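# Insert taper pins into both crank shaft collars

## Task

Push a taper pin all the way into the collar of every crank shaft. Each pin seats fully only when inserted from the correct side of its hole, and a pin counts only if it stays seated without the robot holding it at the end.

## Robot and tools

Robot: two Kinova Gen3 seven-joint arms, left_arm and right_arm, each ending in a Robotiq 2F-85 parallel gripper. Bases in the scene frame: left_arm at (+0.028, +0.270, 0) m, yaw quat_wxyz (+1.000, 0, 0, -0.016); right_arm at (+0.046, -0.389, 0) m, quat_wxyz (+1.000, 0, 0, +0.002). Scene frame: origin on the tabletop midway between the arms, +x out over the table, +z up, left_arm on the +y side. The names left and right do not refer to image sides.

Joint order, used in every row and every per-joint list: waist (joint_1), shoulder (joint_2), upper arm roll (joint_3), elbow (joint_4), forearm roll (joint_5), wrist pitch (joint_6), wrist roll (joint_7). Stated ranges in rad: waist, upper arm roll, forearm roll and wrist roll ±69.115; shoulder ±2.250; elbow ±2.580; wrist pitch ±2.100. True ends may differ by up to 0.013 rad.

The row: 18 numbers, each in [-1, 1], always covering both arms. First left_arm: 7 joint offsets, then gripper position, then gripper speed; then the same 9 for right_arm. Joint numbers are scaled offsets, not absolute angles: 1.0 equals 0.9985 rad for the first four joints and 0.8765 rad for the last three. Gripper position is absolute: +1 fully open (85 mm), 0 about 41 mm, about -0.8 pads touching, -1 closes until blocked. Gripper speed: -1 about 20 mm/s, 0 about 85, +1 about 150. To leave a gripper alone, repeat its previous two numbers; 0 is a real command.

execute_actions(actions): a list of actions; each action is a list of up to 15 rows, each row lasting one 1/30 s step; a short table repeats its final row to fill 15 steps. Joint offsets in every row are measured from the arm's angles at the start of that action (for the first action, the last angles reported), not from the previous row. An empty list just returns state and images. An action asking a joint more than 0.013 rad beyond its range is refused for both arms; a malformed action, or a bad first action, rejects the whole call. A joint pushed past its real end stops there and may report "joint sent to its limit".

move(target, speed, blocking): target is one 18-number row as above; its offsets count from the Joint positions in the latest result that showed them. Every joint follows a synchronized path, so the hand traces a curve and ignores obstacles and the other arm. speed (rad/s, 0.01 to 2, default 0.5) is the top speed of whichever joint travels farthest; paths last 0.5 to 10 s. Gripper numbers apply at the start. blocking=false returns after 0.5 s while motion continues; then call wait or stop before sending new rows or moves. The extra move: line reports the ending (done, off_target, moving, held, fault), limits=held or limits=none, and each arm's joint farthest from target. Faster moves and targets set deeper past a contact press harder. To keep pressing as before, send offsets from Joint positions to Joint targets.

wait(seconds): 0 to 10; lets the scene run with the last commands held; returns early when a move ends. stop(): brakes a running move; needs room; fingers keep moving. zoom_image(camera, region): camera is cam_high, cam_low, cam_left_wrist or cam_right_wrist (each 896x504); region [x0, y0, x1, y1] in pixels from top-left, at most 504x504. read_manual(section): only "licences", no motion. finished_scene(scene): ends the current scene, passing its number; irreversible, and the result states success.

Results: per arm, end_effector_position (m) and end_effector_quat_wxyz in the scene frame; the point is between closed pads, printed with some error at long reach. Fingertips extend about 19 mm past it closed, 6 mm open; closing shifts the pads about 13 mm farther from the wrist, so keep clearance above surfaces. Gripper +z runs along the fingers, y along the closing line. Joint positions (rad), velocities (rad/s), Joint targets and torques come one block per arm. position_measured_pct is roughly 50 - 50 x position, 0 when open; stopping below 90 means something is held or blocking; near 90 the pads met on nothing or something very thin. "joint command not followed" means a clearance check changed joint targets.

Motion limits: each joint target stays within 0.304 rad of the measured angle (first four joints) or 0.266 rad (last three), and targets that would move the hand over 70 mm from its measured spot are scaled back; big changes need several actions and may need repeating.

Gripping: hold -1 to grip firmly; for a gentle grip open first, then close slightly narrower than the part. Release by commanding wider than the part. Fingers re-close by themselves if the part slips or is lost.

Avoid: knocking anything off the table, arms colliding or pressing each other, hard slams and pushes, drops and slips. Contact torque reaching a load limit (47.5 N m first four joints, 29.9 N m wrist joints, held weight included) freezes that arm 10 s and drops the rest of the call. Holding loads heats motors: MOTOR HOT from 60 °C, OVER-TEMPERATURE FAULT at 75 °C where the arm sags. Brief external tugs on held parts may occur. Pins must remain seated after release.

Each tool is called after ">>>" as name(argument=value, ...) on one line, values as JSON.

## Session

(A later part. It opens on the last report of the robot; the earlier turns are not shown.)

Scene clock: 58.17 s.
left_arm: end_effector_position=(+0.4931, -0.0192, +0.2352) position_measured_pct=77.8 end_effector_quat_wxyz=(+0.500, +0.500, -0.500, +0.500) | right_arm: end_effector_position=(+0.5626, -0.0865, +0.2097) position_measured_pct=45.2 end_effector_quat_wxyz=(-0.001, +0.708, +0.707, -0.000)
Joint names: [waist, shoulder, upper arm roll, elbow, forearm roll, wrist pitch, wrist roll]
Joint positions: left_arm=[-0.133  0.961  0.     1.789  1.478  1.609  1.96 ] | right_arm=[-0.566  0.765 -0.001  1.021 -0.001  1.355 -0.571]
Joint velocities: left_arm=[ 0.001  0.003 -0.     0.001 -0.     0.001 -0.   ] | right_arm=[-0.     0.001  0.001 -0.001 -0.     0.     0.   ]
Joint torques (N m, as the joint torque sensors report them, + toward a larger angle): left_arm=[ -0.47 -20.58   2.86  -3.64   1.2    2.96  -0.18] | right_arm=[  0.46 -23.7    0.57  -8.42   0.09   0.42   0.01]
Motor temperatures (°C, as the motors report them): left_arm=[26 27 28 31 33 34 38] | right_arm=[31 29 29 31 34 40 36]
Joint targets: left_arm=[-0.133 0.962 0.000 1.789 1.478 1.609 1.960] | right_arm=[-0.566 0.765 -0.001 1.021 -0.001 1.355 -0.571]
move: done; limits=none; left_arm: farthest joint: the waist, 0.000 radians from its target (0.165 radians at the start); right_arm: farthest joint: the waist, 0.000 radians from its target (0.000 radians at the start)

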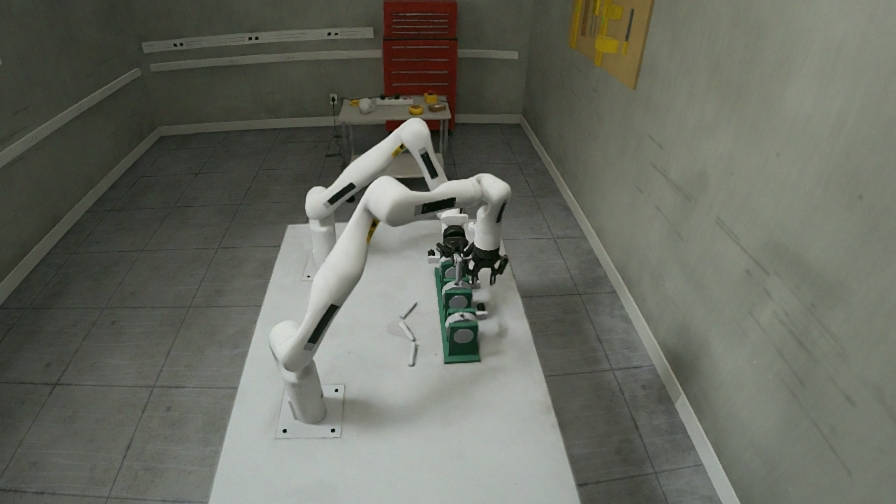

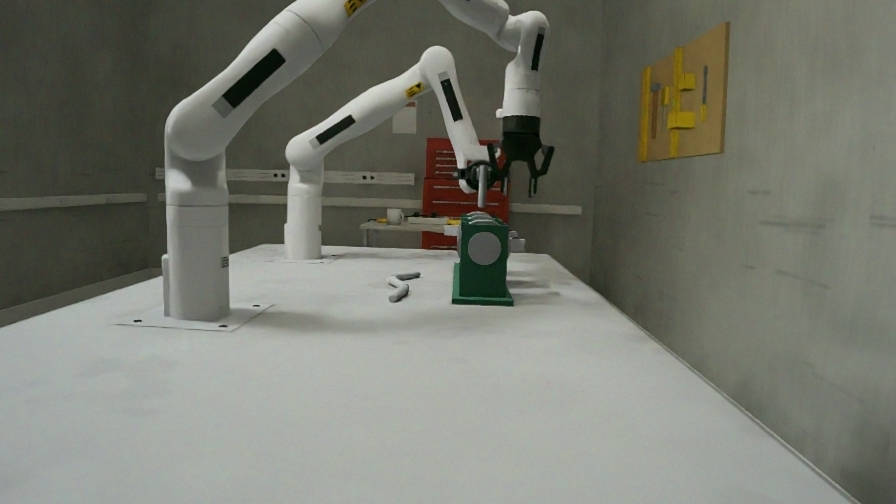

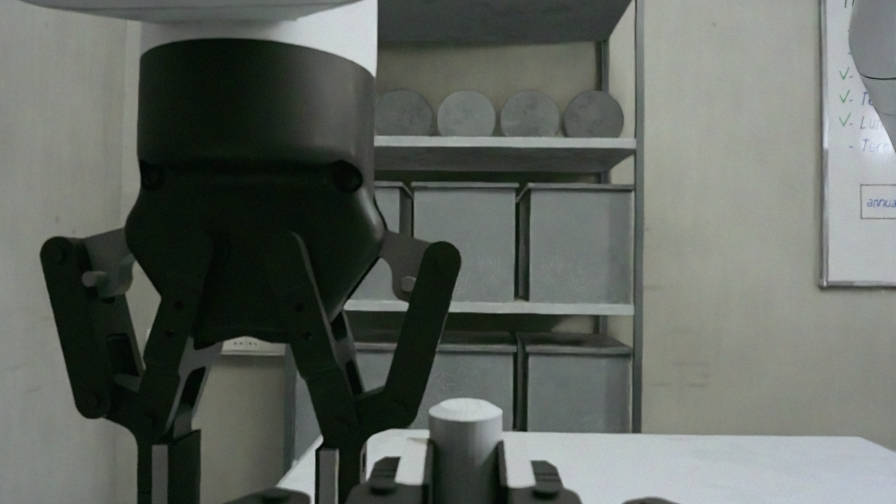

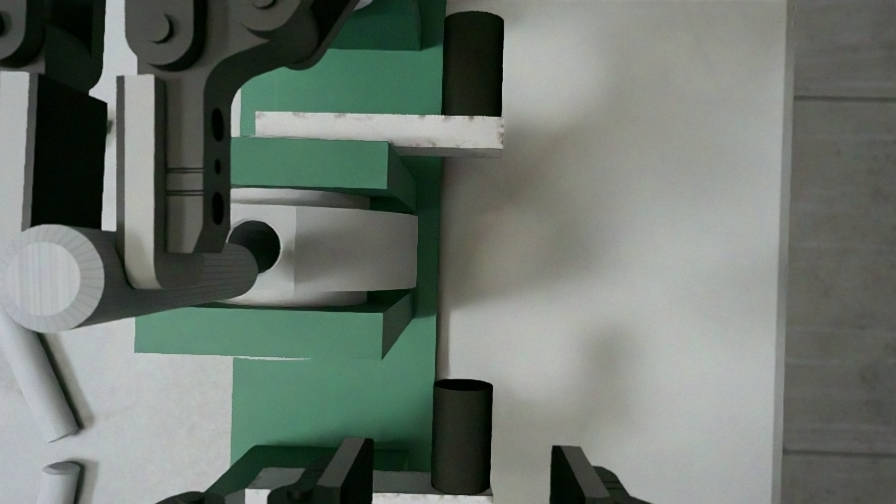

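>>> move(target=[-0.0149,0.023,0,-0.0057,-0.0167,0.0043,-0.0202,-1,0,0,0,0,0,0,0,0,0.1,0])

>>> zoom_image(camera="cam_low", region=[440,150,530,250])

Scene clock: 59.50 s.
left_arm: end_effector_position=(+0.4931, -0.0122, +0.2252) position_measured_pct=77.8 end_effector_quat_wxyz=(+0.500, +0.500, -0.500, +0.500) | right_arm: end_effector_position=(+0.5626, -0.0865, +0.2097) position_measured_pct=45.2 end_effector_quat_wxyz=(-0.001, +0.708, +0.707, -0.000)
Joint names: [waist, shoulder, upper arm roll, elbow, forearm roll, wrist pitch, wrist roll]
Joint positions: left_arm=[-0.148  0.984  0.     1.783  1.463  1.613  1.942] | right_arm=[-0.566  0.765 -0.001  1.021 -0.001  1.355 -0.571]
Joint velocities: left_arm=[-0.     0.001 -0.    -0.    -0.    -0.     0.   ] | right_arm=[-0.    -0.001 -0.001 -0.001  0.    -0.    -0.   ]
Joint torques (N m, as the joint torque sensors report them, + toward a larger angle): left_arm=[ -0.21 -21.43   3.25  -3.36   1.22   3.11  -0.25] | right_arm=[ -0.22 -23.77   0.36  -8.7    0.     0.1    0.16]
Motor temperatures (°C, as the motors report them): left_arm=[26 27 28 31 33 34 38] | right_arm=[31 29 29 31 34 40 36]
Joint targets: left_arm=[-0.148 0.984 0.000 1.783 1.463 1.613 1.942] | right_arm=[-0.566 0.765 -0.001 1.021 -0.001 1.355 -0.571]
move: done; limits=none; left_arm: farthest joint: the waist, 0.000 radians from its target (0.015 radians at the start); right_arm: farthest joint: the waist, 0.000 radians from its target (0.000 radians at the start)

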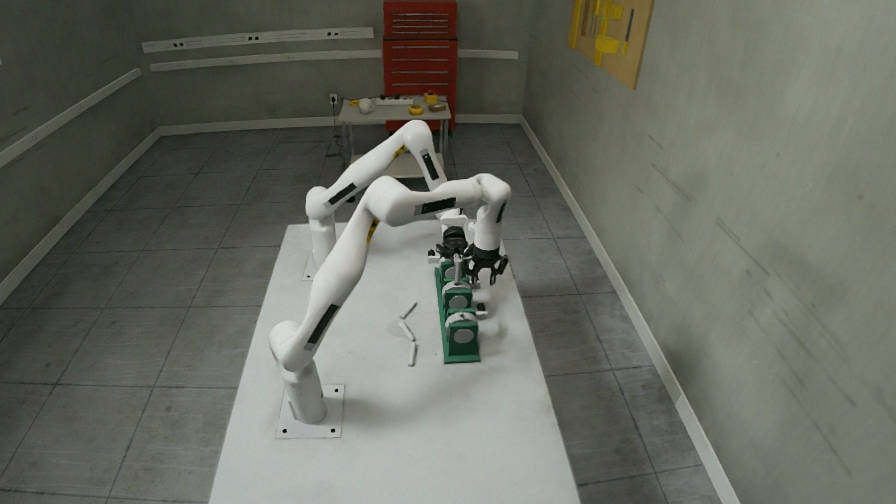

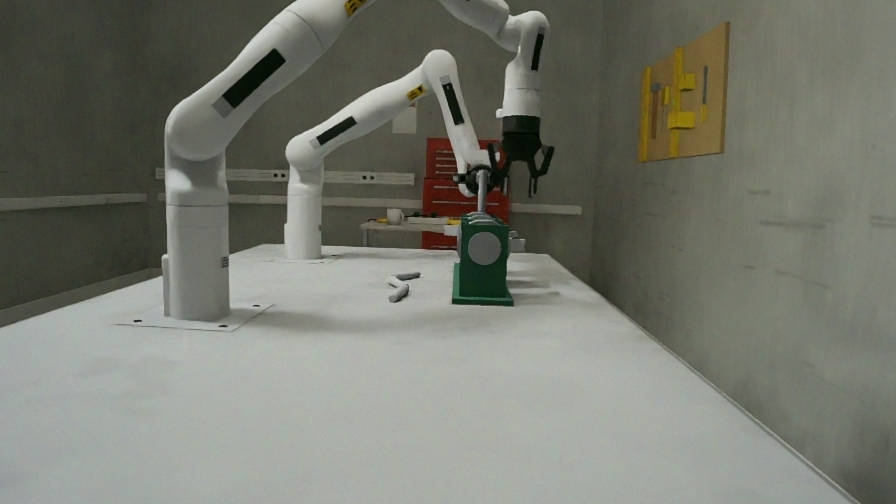

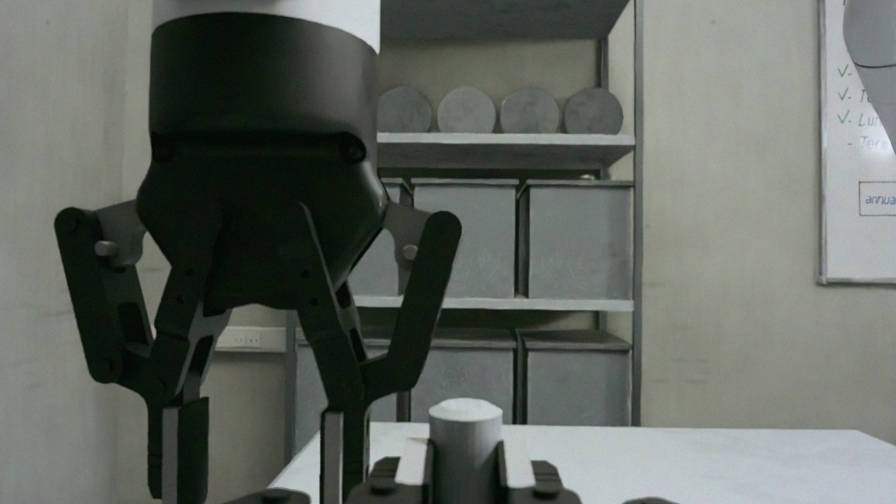

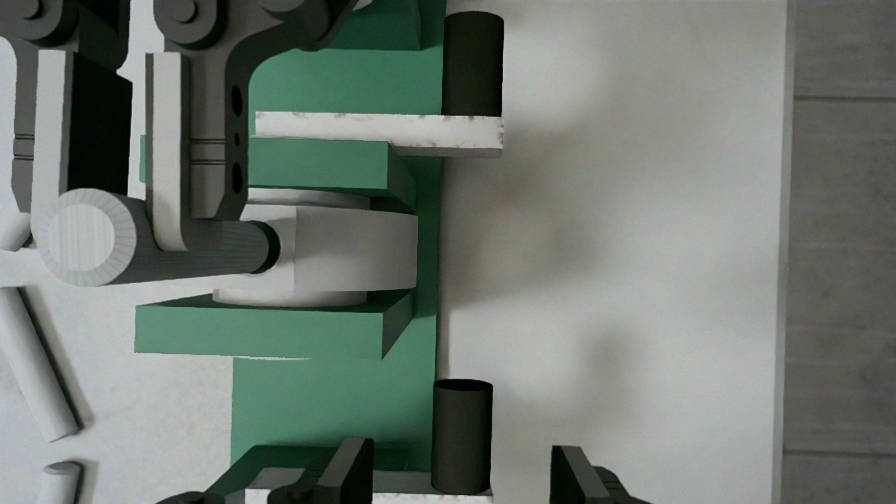

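Region (440, 150, 530, 250) of cam_low's 896x504 image, scaled by 5.040, with more detail than that image has; it fills the left 454 columns of this view, and the rest is white.

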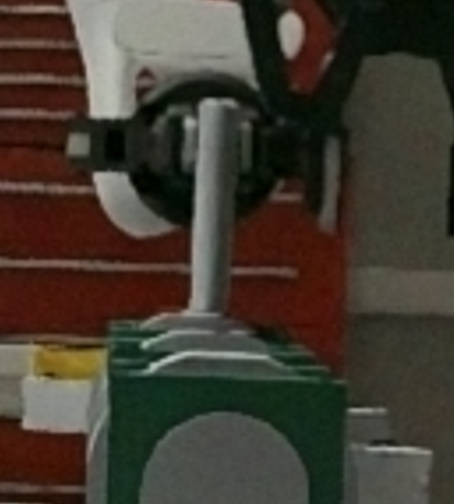

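>>> move(target=[0,0.0685,0,-0.0173,-0.0023,-0.0064,-0.0581,-1,0,0,0,0,0,0,0,0,0.1,0], speed=0.07)

Scene clock: 61.10 s.
left_arm: end_effector_position=(+0.4931, -0.0122, +0.1953) position_measured_pct=77.8 end_effector_quat_wxyz=(+0.500, +0.500, -0.501, +0.500) | right_arm: end_effector_position=(+0.5626, -0.0865, +0.2097) position_measured_pct=45.2 end_effector_quat_wxyz=(-0.001, +0.708, +0.707, -0.000)
Joint names: [waist, shoulder, upper arm roll, elbow, forearm roll, wrist pitch, wrist roll]
Joint positions: left_arm=[-0.148  1.052  0.     1.766  1.461  1.607  1.891] | right_arm=[-0.566  0.765 -0.001  1.021 -0.001  1.355 -0.571]
Joint velocities: left_arm=[ 0.001  0.002  0.003 -0.    -0.    -0.    -0.   ] | right_arm=[-0. -0.  0.  0.  0. -0.  0.]
Joint torques (N m, as the joint torque sensors report them, + toward a larger angle): left_arm=[ -0.5  -21.72   3.3   -2.7    1.05   3.23  -0.1 ] | right_arm=[ -0.39 -23.92   0.5   -8.44   0.11   0.06  -0.18]
Motor temperatures (°C, as the motors report them): left_arm=[26 27 28 31 33 34 38] | right_arm=[31 29 29 31 34 40 36]
Joint targets: left_arm=[-0.148 1.053 0.000 1.766 1.461 1.607 1.891] | right_arm=[-0.566 0.765 -0.001 1.021 -0.001 1.355 -0.571]
move: done; limits=none; left_arm: farthest joint: the waist, 0.000 radians from its target (0.000 radians at the start); right_arm: farthest joint: the waist, 0.000 radians from its target (0.000 radians at the start)

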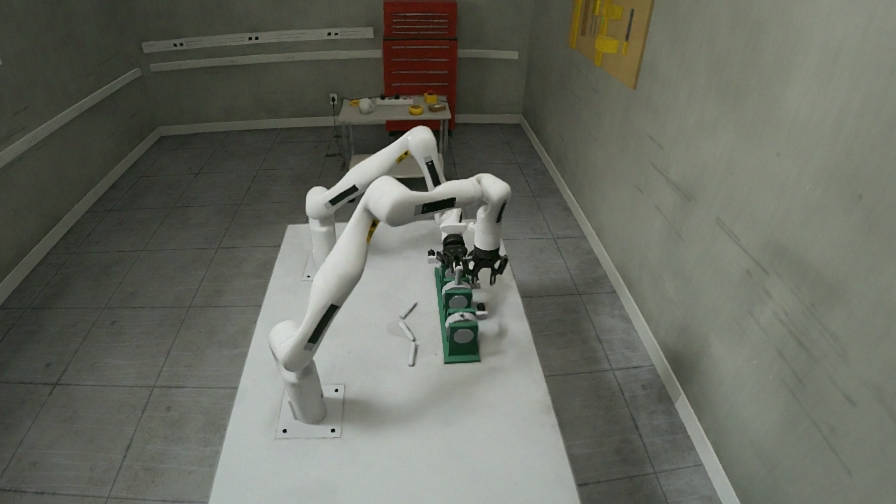

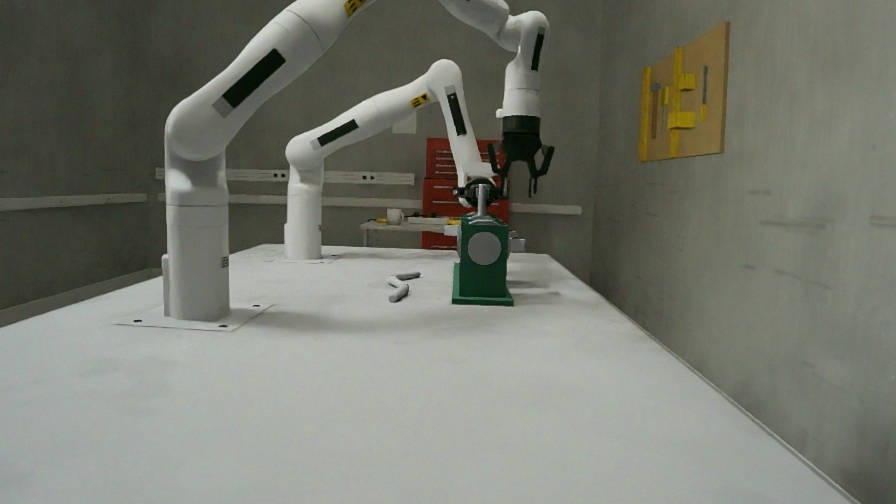

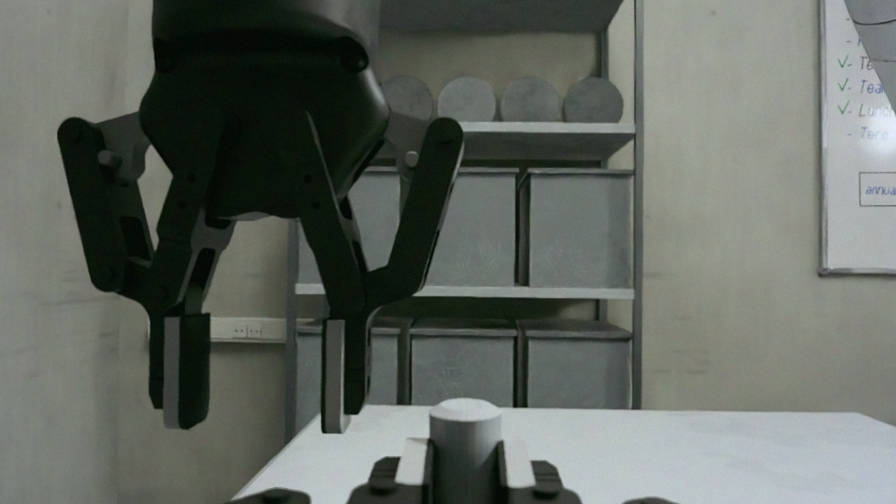

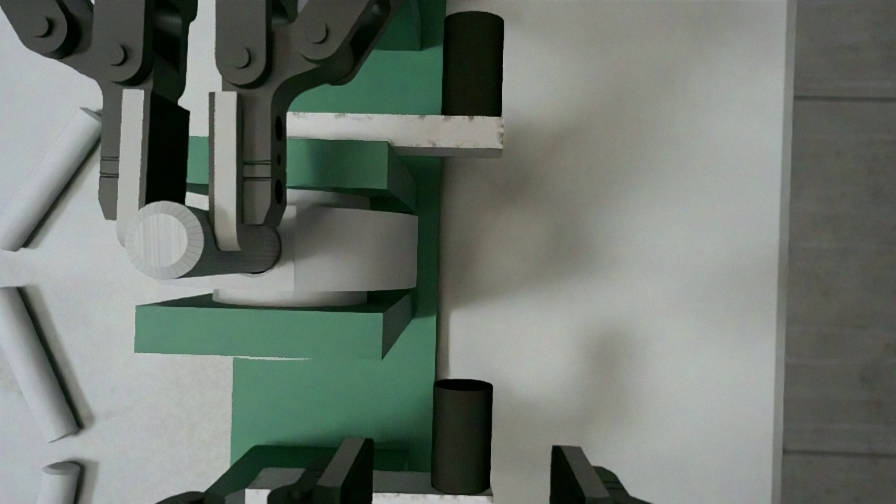

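>>> move(target=[0,0,0,0,0,0,0,-0.3,0,0,0,0,0,0,0,0,0.1,0])

Scene clock: 61.93 s.
left_arm: end_effector_position=(+0.4931, -0.0122, +0.1953) position_measured_pct=65.1 end_effector_quat_wxyz=(+0.500, +0.500, -0.501, +0.500) | right_arm: end_effector_position=(+0.5626, -0.0865, +0.2097) position_measured_pct=45.2 end_effector_quat_wxyz=(-0.001, +0.708, +0.707, -0.000)
Joint names: [waist, shoulder, upper arm roll, elbow, forearm roll, wrist pitch, wrist roll]
Joint positions: left_arm=[-0.148  1.052  0.     1.766  1.461  1.607  1.891] | right_arm=[-0.566  0.765 -0.001  1.021 -0.001  1.355 -0.571]
Joint velocities: left_arm=[-0.     0.    -0.001 -0.001 -0.     0.     0.   ] | right_arm=[-0.    -0.001  0.001  0.001  0.    -0.     0.   ]
Joint torques (N m, as the joint torque sensors report them, + toward a larger angle): left_arm=[  0.1  -21.07   2.66  -3.05   0.66   2.33  -0.16] | right_arm=[ -0.26 -23.63   0.52  -8.46   0.04   0.09   0.04]
Motor temperatures (°C, as the motors report them): left_arm=[26 27 28 31 33 34 38] | right_arm=[31 29 29 31 34 40 36]
Joint targets: left_arm=[-0.148 1.052 0.000 1.766 1.461 1.607 1.891] | right_arm=[-0.566 0.765 -0.001 1.021 -0.001 1.355 -0.571]
move: done; limits=none; left_arm: farthest joint: the waist, 0.000 radians from its target (0.000 radians at the start); right_arm: farthest joint: the waist, 0.000 radians from its target (0.000 radians at the start)

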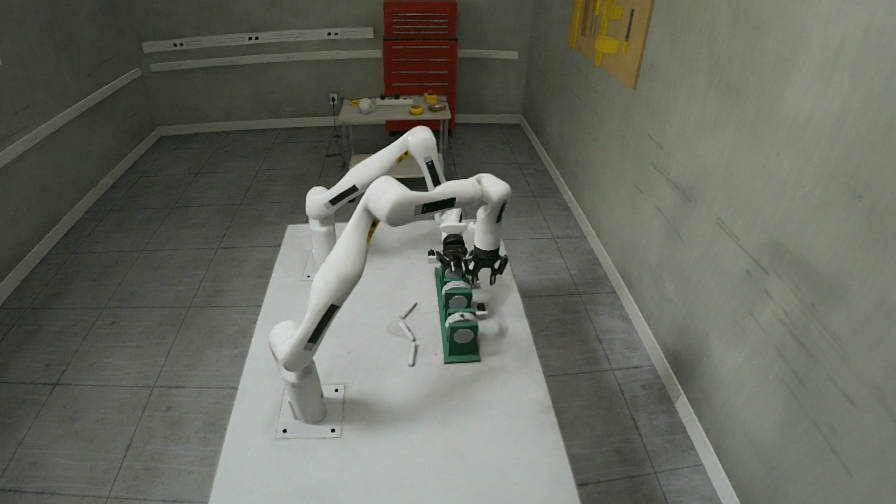

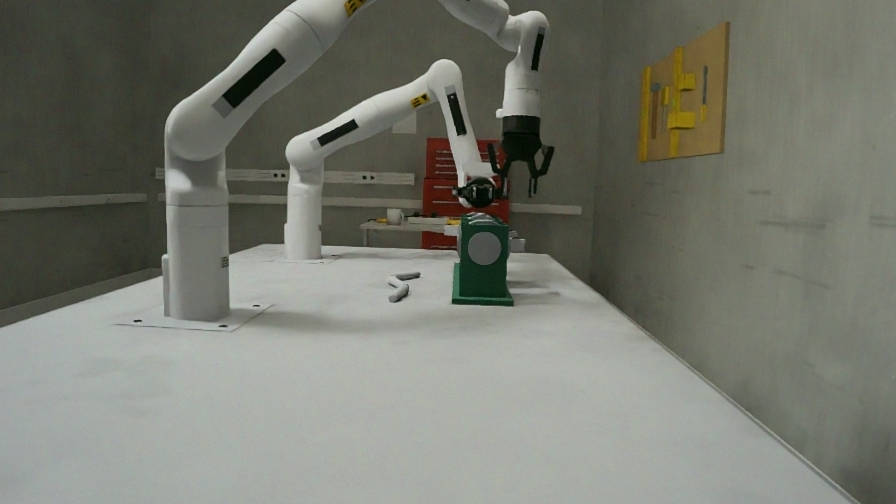

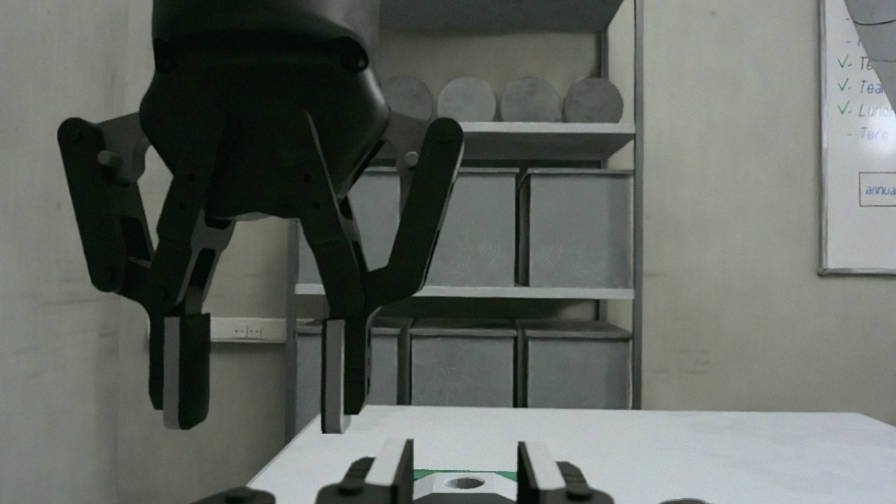

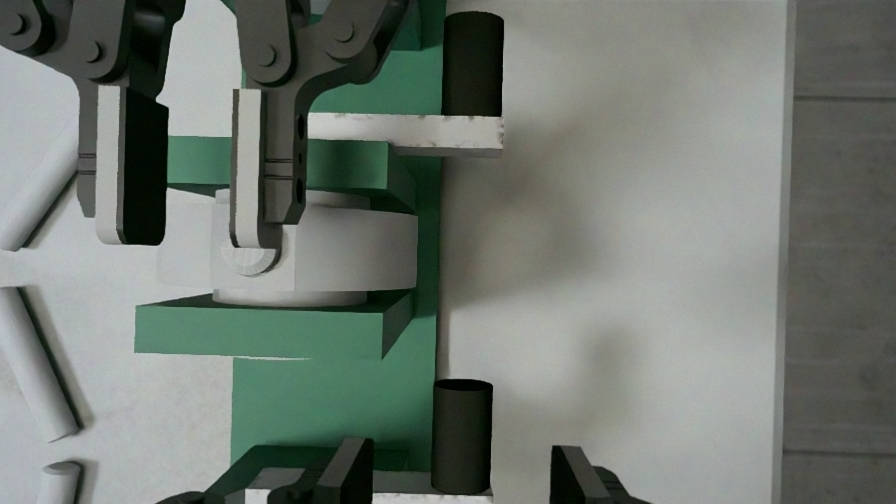

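>>> move(target=[0,0,0,0,0,0,0,-0.3,0,-0.1545,-0.4987,0,0.8912,0,-0.4464,-0.3675,0,0], speed=1.0)

>>> move(target=[0,0,0,0,0,0,0,-0.3,0,0,0.2258,0,0.1661,0,-0.4466,0,0,0], speed=0.8)

Scene clock: 64.33 s.
left_arm: end_effector_position=(+0.4931, -0.0122, +0.1953) position_measured_pct=65.1 end_effector_quat_wxyz=(+0.500, +0.500, -0.501, +0.500) | right_arm: end_effector_position=(+0.3380, -0.1627, +0.1998) position_measured_pct=49.6 end_effector_quat_wxyz=(-0.001, +0.764, +0.645, -0.001)
Joint names: [waist, shoulder, upper arm roll, elbow, forearm roll, wrist pitch, wrist roll]
Joint positions: left_arm=[-0.148  1.052  0.     1.766  1.461  1.607  1.891] | right_arm=[-0.72   0.267 -0.001  1.911 -0.001  0.964 -0.893]
Joint velocities: left_arm=[ 0.001 -0.     0.001  0.     0.    -0.    -0.   ] | right_arm=[-0.001 -0.003  0.     0.    -0.    -0.001 -0.   ]
Joint torques (N m, as the joint torque sensors report them, + toward a larger angle): left_arm=[ -0.61 -21.08   2.78  -3.03   0.69   2.98  -0.03] | right_arm=[ -0.02 -13.64   0.11  -7.21   0.1    0.14  -0.14]
Motor temperatures (°C, as the motors report them): left_arm=[26 27 28 31 33 34 38] | right_arm=[31 30 29 31 34 40 36]
Joint targets: left_arm=[-0.148 1.052 0.000 1.766 1.461 1.607 1.891] | right_arm=[-0.721 0.267 -0.001 1.911 -0.001 0.964 -0.893]
move: done; limits=none; left_arm: farthest joint: the waist, 0.000 radians from its target (0.000 radians at the start); right_arm: farthest joint: the waist, 0.000 radians from its target (0.154 radians at the start)

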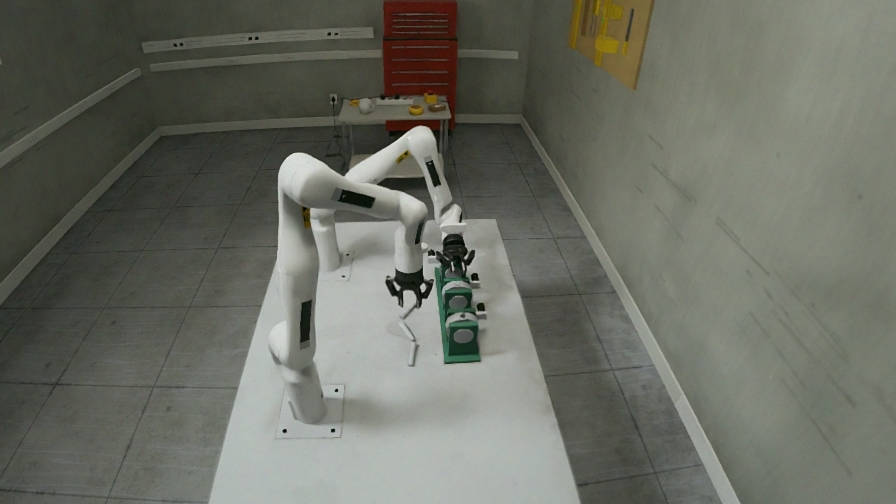

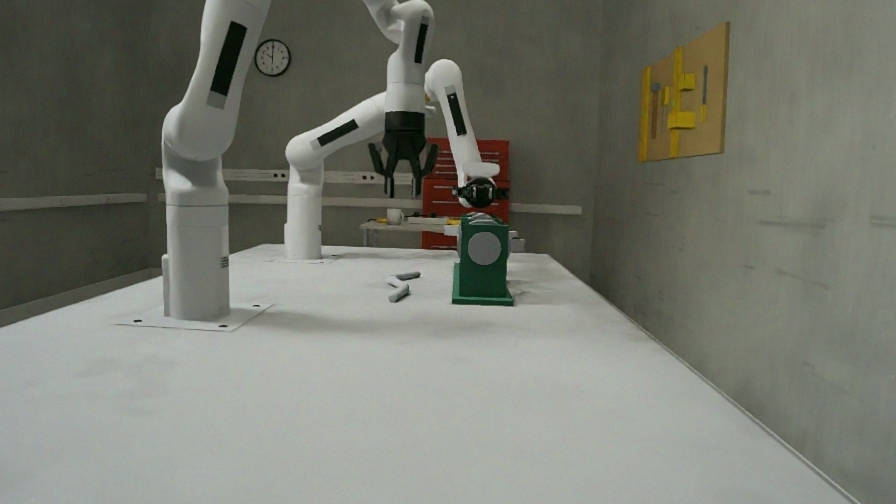

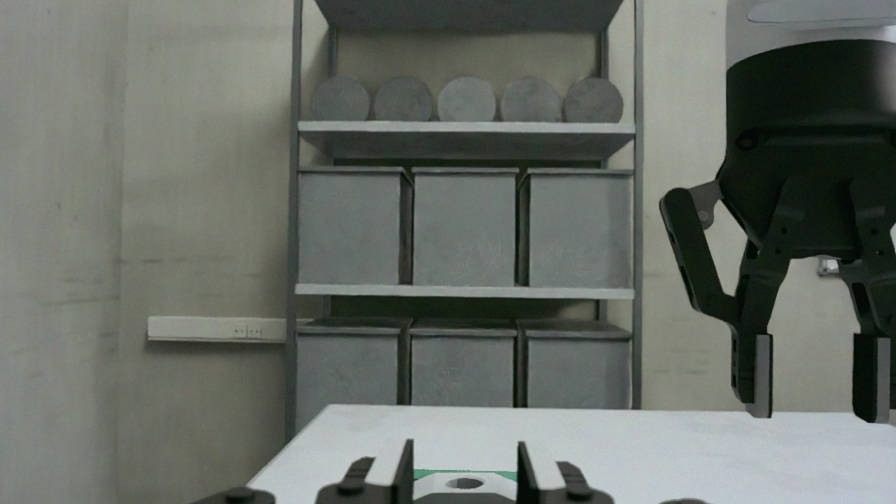

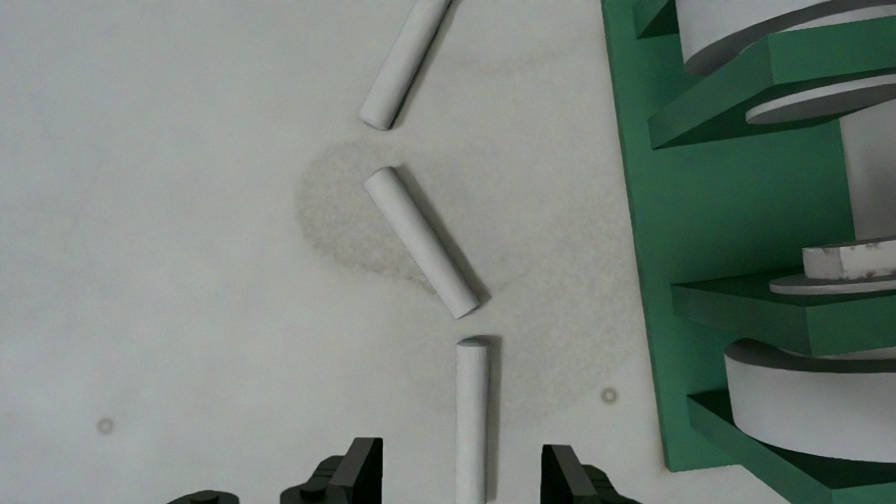

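Scene clock: 65.40 s.
left_arm: end_effector_position=(+0.4931, -0.0122, +0.1953) position_measured_pct=65.1 end_effector_quat_wxyz=(+0.500, +0.500, -0.501, +0.500) | right_arm: end_effector_position=(+0.3381, -0.1628, +0.0799) position_measured_pct=49.6 end_effector_quat_wxyz=(-0.000, +0.764, +0.645, -0.000)
Joint names: [waist, shoulder, upper arm roll, elbow, forearm roll, wrist pitch, wrist roll]
Joint positions: left_arm=[-0.148  1.052  0.     1.766  1.461  1.607  1.891] | right_arm=[-0.72   0.493 -0.001  2.077 -0.001  0.573 -0.893]
Joint velocities: left_arm=[ 0.     0.     0.    -0.    -0.    -0.001 -0.   ] | right_arm=[-0.     0.003  0.002  0.001 -0.     0.     0.   ]
Joint torques (N m, as the joint torque sensors report them, + toward a larger angle): left_arm=[ -0.37 -21.28   2.91  -2.65   0.59   2.63  -0.21] | right_arm=[ -0.02 -14.6    0.44  -4.84  -0.01   0.22   0.01]
Motor temperatures (°C, as the motors report them): left_arm=[26 27 28 31 33 34 38] | right_arm=[31 30 29 31 34 40 36]
Joint targets: left_arm=[-0.148 1.052 0.000 1.766 1.461 1.607 1.891] | right_arm=[-0.720 0.493 -0.001 2.077 -0.001 0.573 -0.893]
move: done; limits=none; left_arm: farthest joint: the waist, 0.000 radians from its target (0.000 radians at the start); right_arm: farthest joint: the waist, 0.000 radians from its target (0.000 radians at the start)

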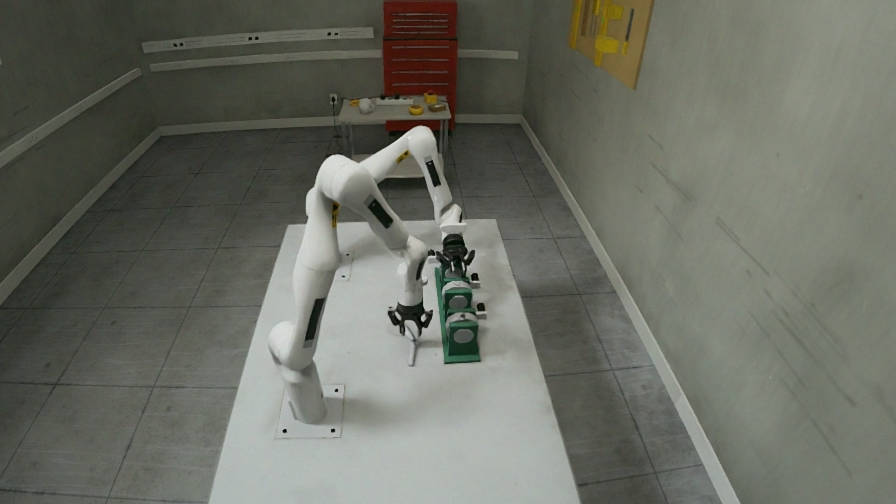

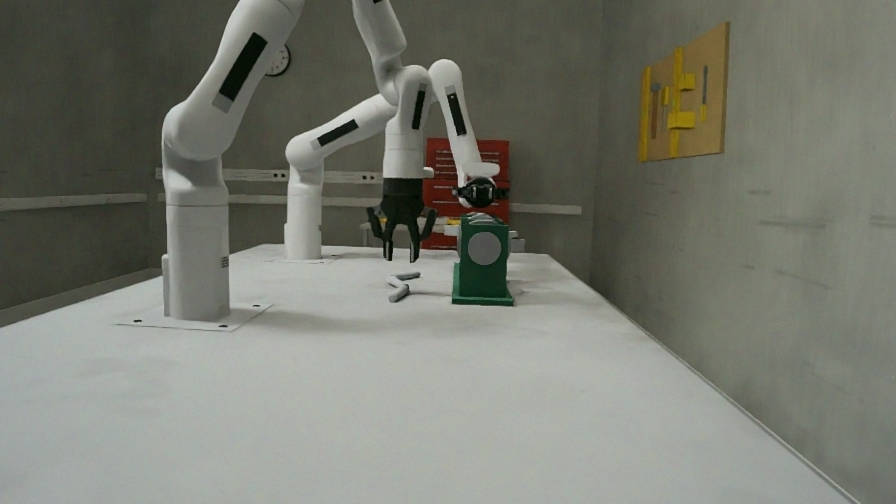

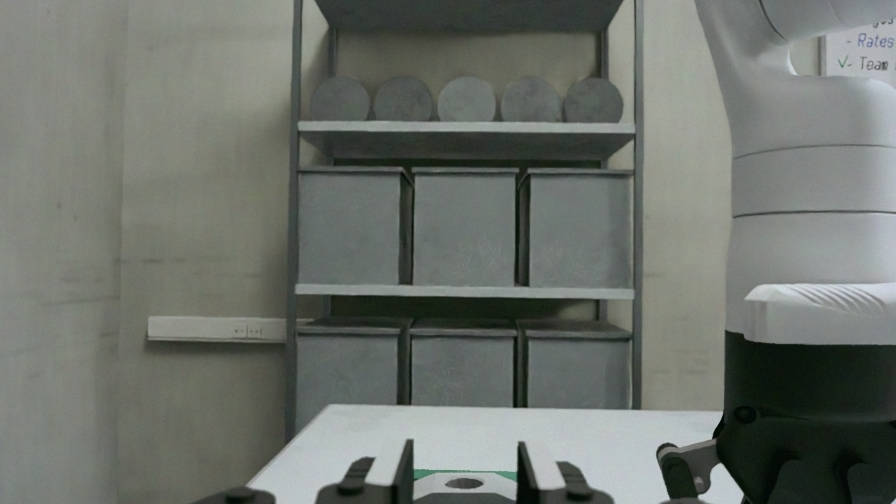

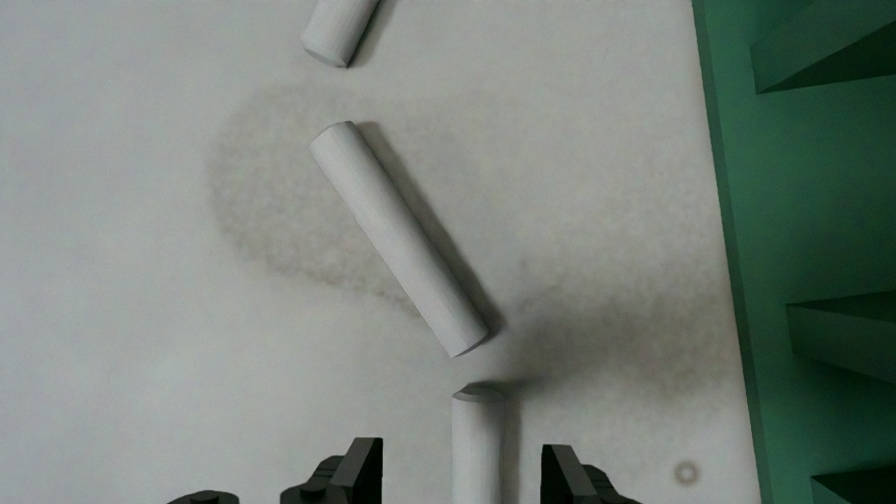

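>>> move(target=[0,0,0,0,0,0,0,-0.3,0,0.0212,0.129,0,0.0356,0,-0.1884,0.0242,0,0], speed=0.3)

>>> move(target=[0,0,0,0,0,0,0,-0.3,0,0,0,0,0,0,0,0,-1,0])

Scene clock: 66.87 s.
left_arm: end_effector_position=(+0.4931, -0.0122, +0.1953) position_measured_pct=65.1 end_effector_quat_wxyz=(+0.500, +0.500, -0.501, +0.500) | right_arm: end_effector_position=(+0.3434, -0.1686, +0.0271) position_measured_pct=49.6 end_effector_quat_wxyz=(-0.000, +0.764, +0.645, +0.000)
Joint names: [waist, shoulder, upper arm roll, elbow, forearm roll, wrist pitch, wrist roll]
Joint positions: left_arm=[-0.148  1.052  0.     1.766  1.461  1.607  1.891] | right_arm=[-0.699  0.621 -0.001  2.113 -0.001  0.407 -0.872]
Joint velocities: left_arm=[ 0.     0.     0.002  0.     0.    -0.    -0.   ] | right_arm=[ 0.001  0.002  0.001 -0.002  0.    -0.     0.   ]
Joint torques (N m, as the joint torque sensors report them, + toward a larger angle): left_arm=[ -0.49 -20.52   2.65  -2.79   0.87   2.44  -0.22] | right_arm=[ -0.17 -16.17   0.29  -3.43   0.13  -0.03  -0.06]
Motor temperatures (°C, as the motors report them): left_arm=[26 27 28 31 33 34 38] | right_arm=[31 30 29 31 34 40 36]
Joint targets: left_arm=[-0.148 1.052 0.000 1.766 1.461 1.607 1.891] | right_arm=[-0.699 0.621 -0.001 2.113 -0.001 0.407 -0.872]
move: done; limits=none; left_arm: farthest joint: the waist, 0.000 radians from its target (0.000 radians at the start); right_arm: farthest joint: the waist, 0.001 radians from its target (0.022 radians at the start)

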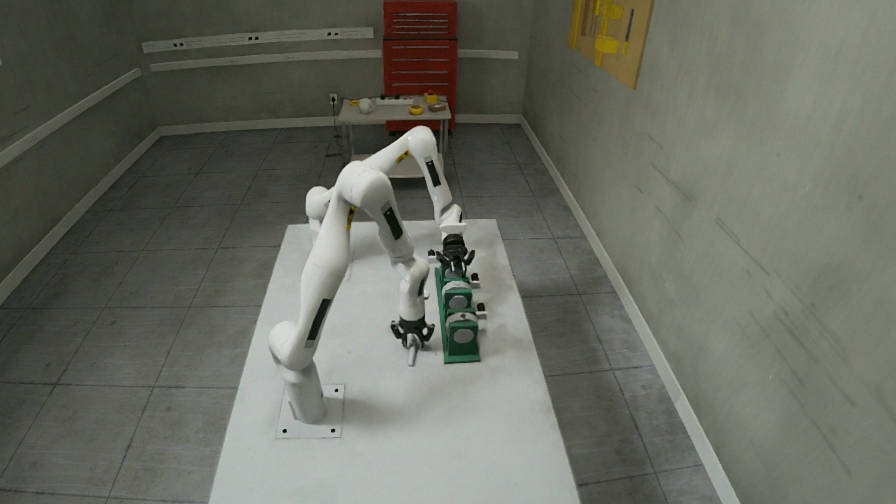

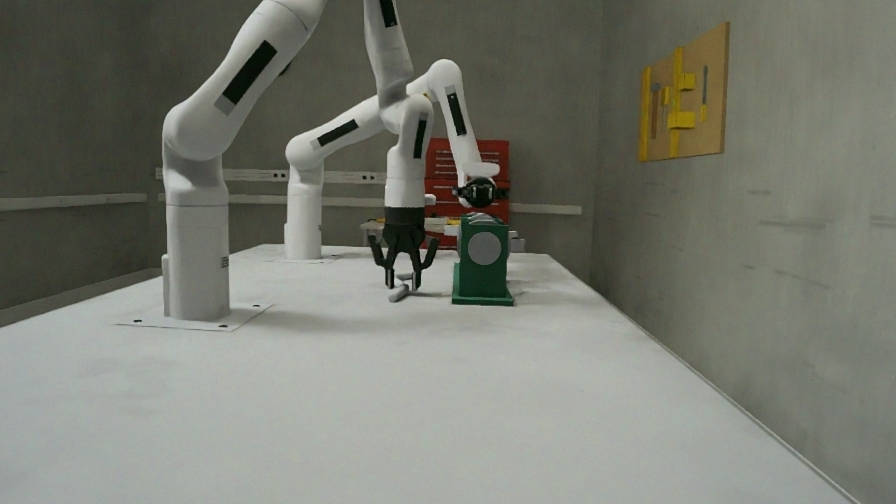

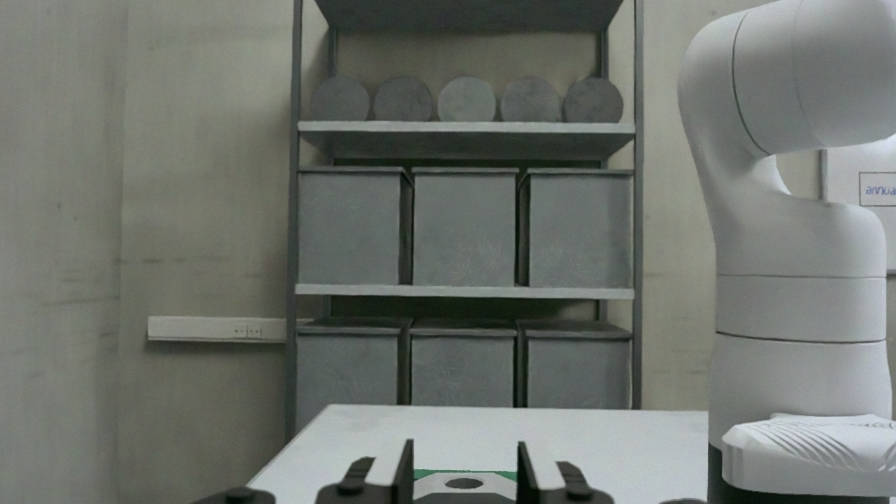

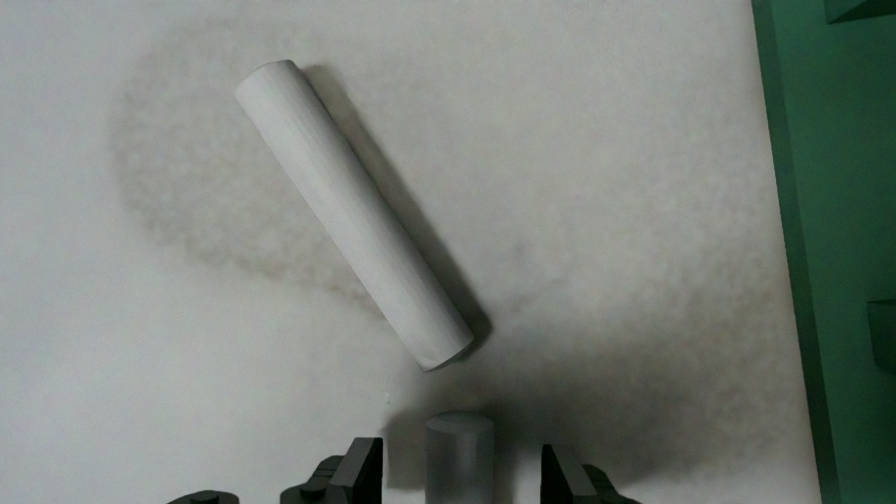

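Scene clock: 67.50 s.
left_arm: end_effector_position=(+0.4931, -0.0122, +0.1953) position_measured_pct=65.1 end_effector_quat_wxyz=(+0.500, +0.500, -0.501, +0.500) | right_arm: end_effector_position=(+0.3434, -0.1685, +0.0275) position_measured_pct=78.6 end_effector_quat_wxyz=(-0.000, +0.764, +0.645, +0.000)
Joint names: [waist, shoulder, upper arm roll, elbow, forearm roll, wrist pitch, wrist roll]
Joint positions: left_arm=[-0.148  1.052  0.     1.766  1.461  1.607  1.891] | right_arm=[-0.699  0.62  -0.001  2.113 -0.001  0.408 -0.872]
Joint velocities: left_arm=[ 0.001  0.     0.003 -0.    -0.     0.001  0.   ] | right_arm=[-0.     0.     0.001 -0.001  0.    -0.     0.   ]
Joint torques (N m, as the joint torque sensors report them, + toward a larger angle): left_arm=[ -0.42 -20.17   2.41  -2.74   1.05   2.77  -0.15] | right_arm=[ -0.1  -15.25   0.47  -3.31   0.03  -0.26  -0.15]
Motor temperatures (°C, as the motors report them): left_arm=[26 27 28 31 33 34 38] | right_arm=[31 30 29 31 34 40 36]
Joint targets: left_arm=[-0.148 1.052 0.000 1.766 1.461 1.607 1.891] | right_arm=[-0.699 0.621 -0.001 2.113 -0.001 0.407 -0.872]
move: done; limits=none; left_arm: farthest joint: the waist, 0.000 radians from its target (0.000 radians at the start); right_arm: farthest joint: the shoulder, 0.001 radians from its target (0.000 radians at the start)

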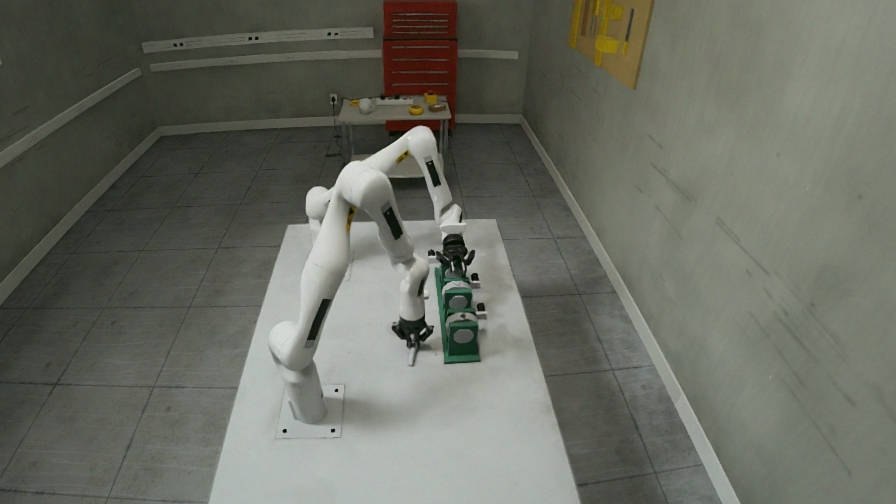

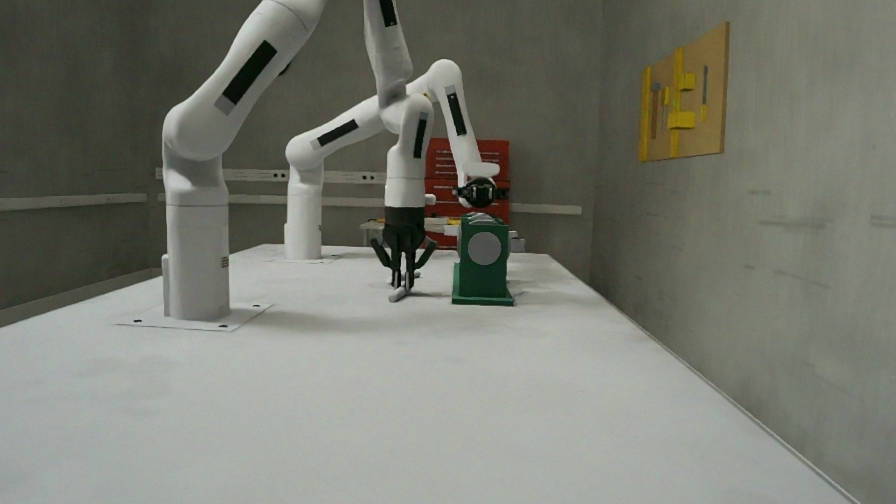

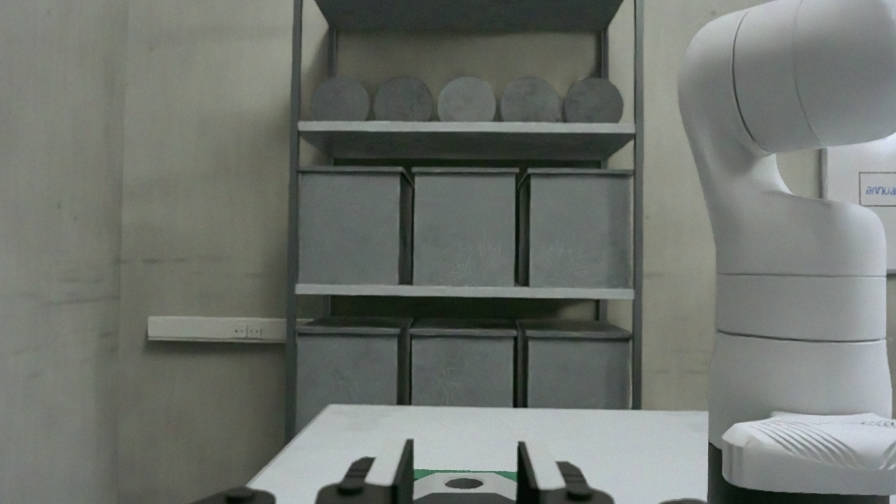

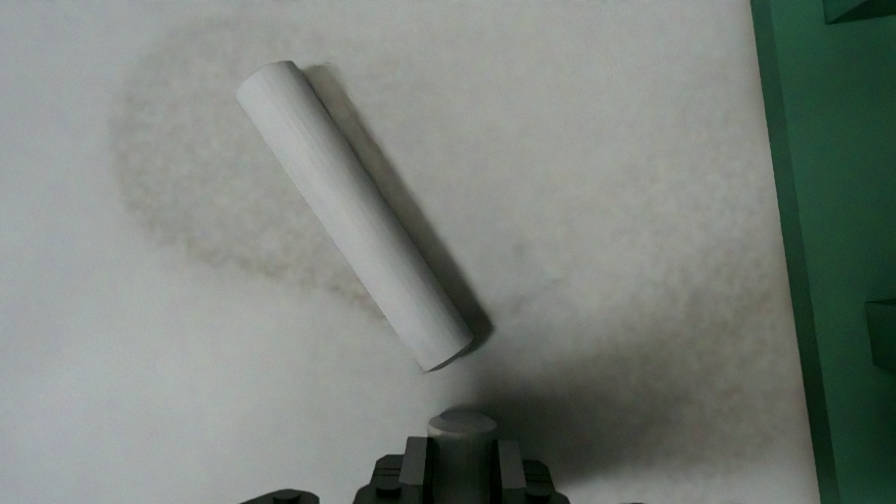

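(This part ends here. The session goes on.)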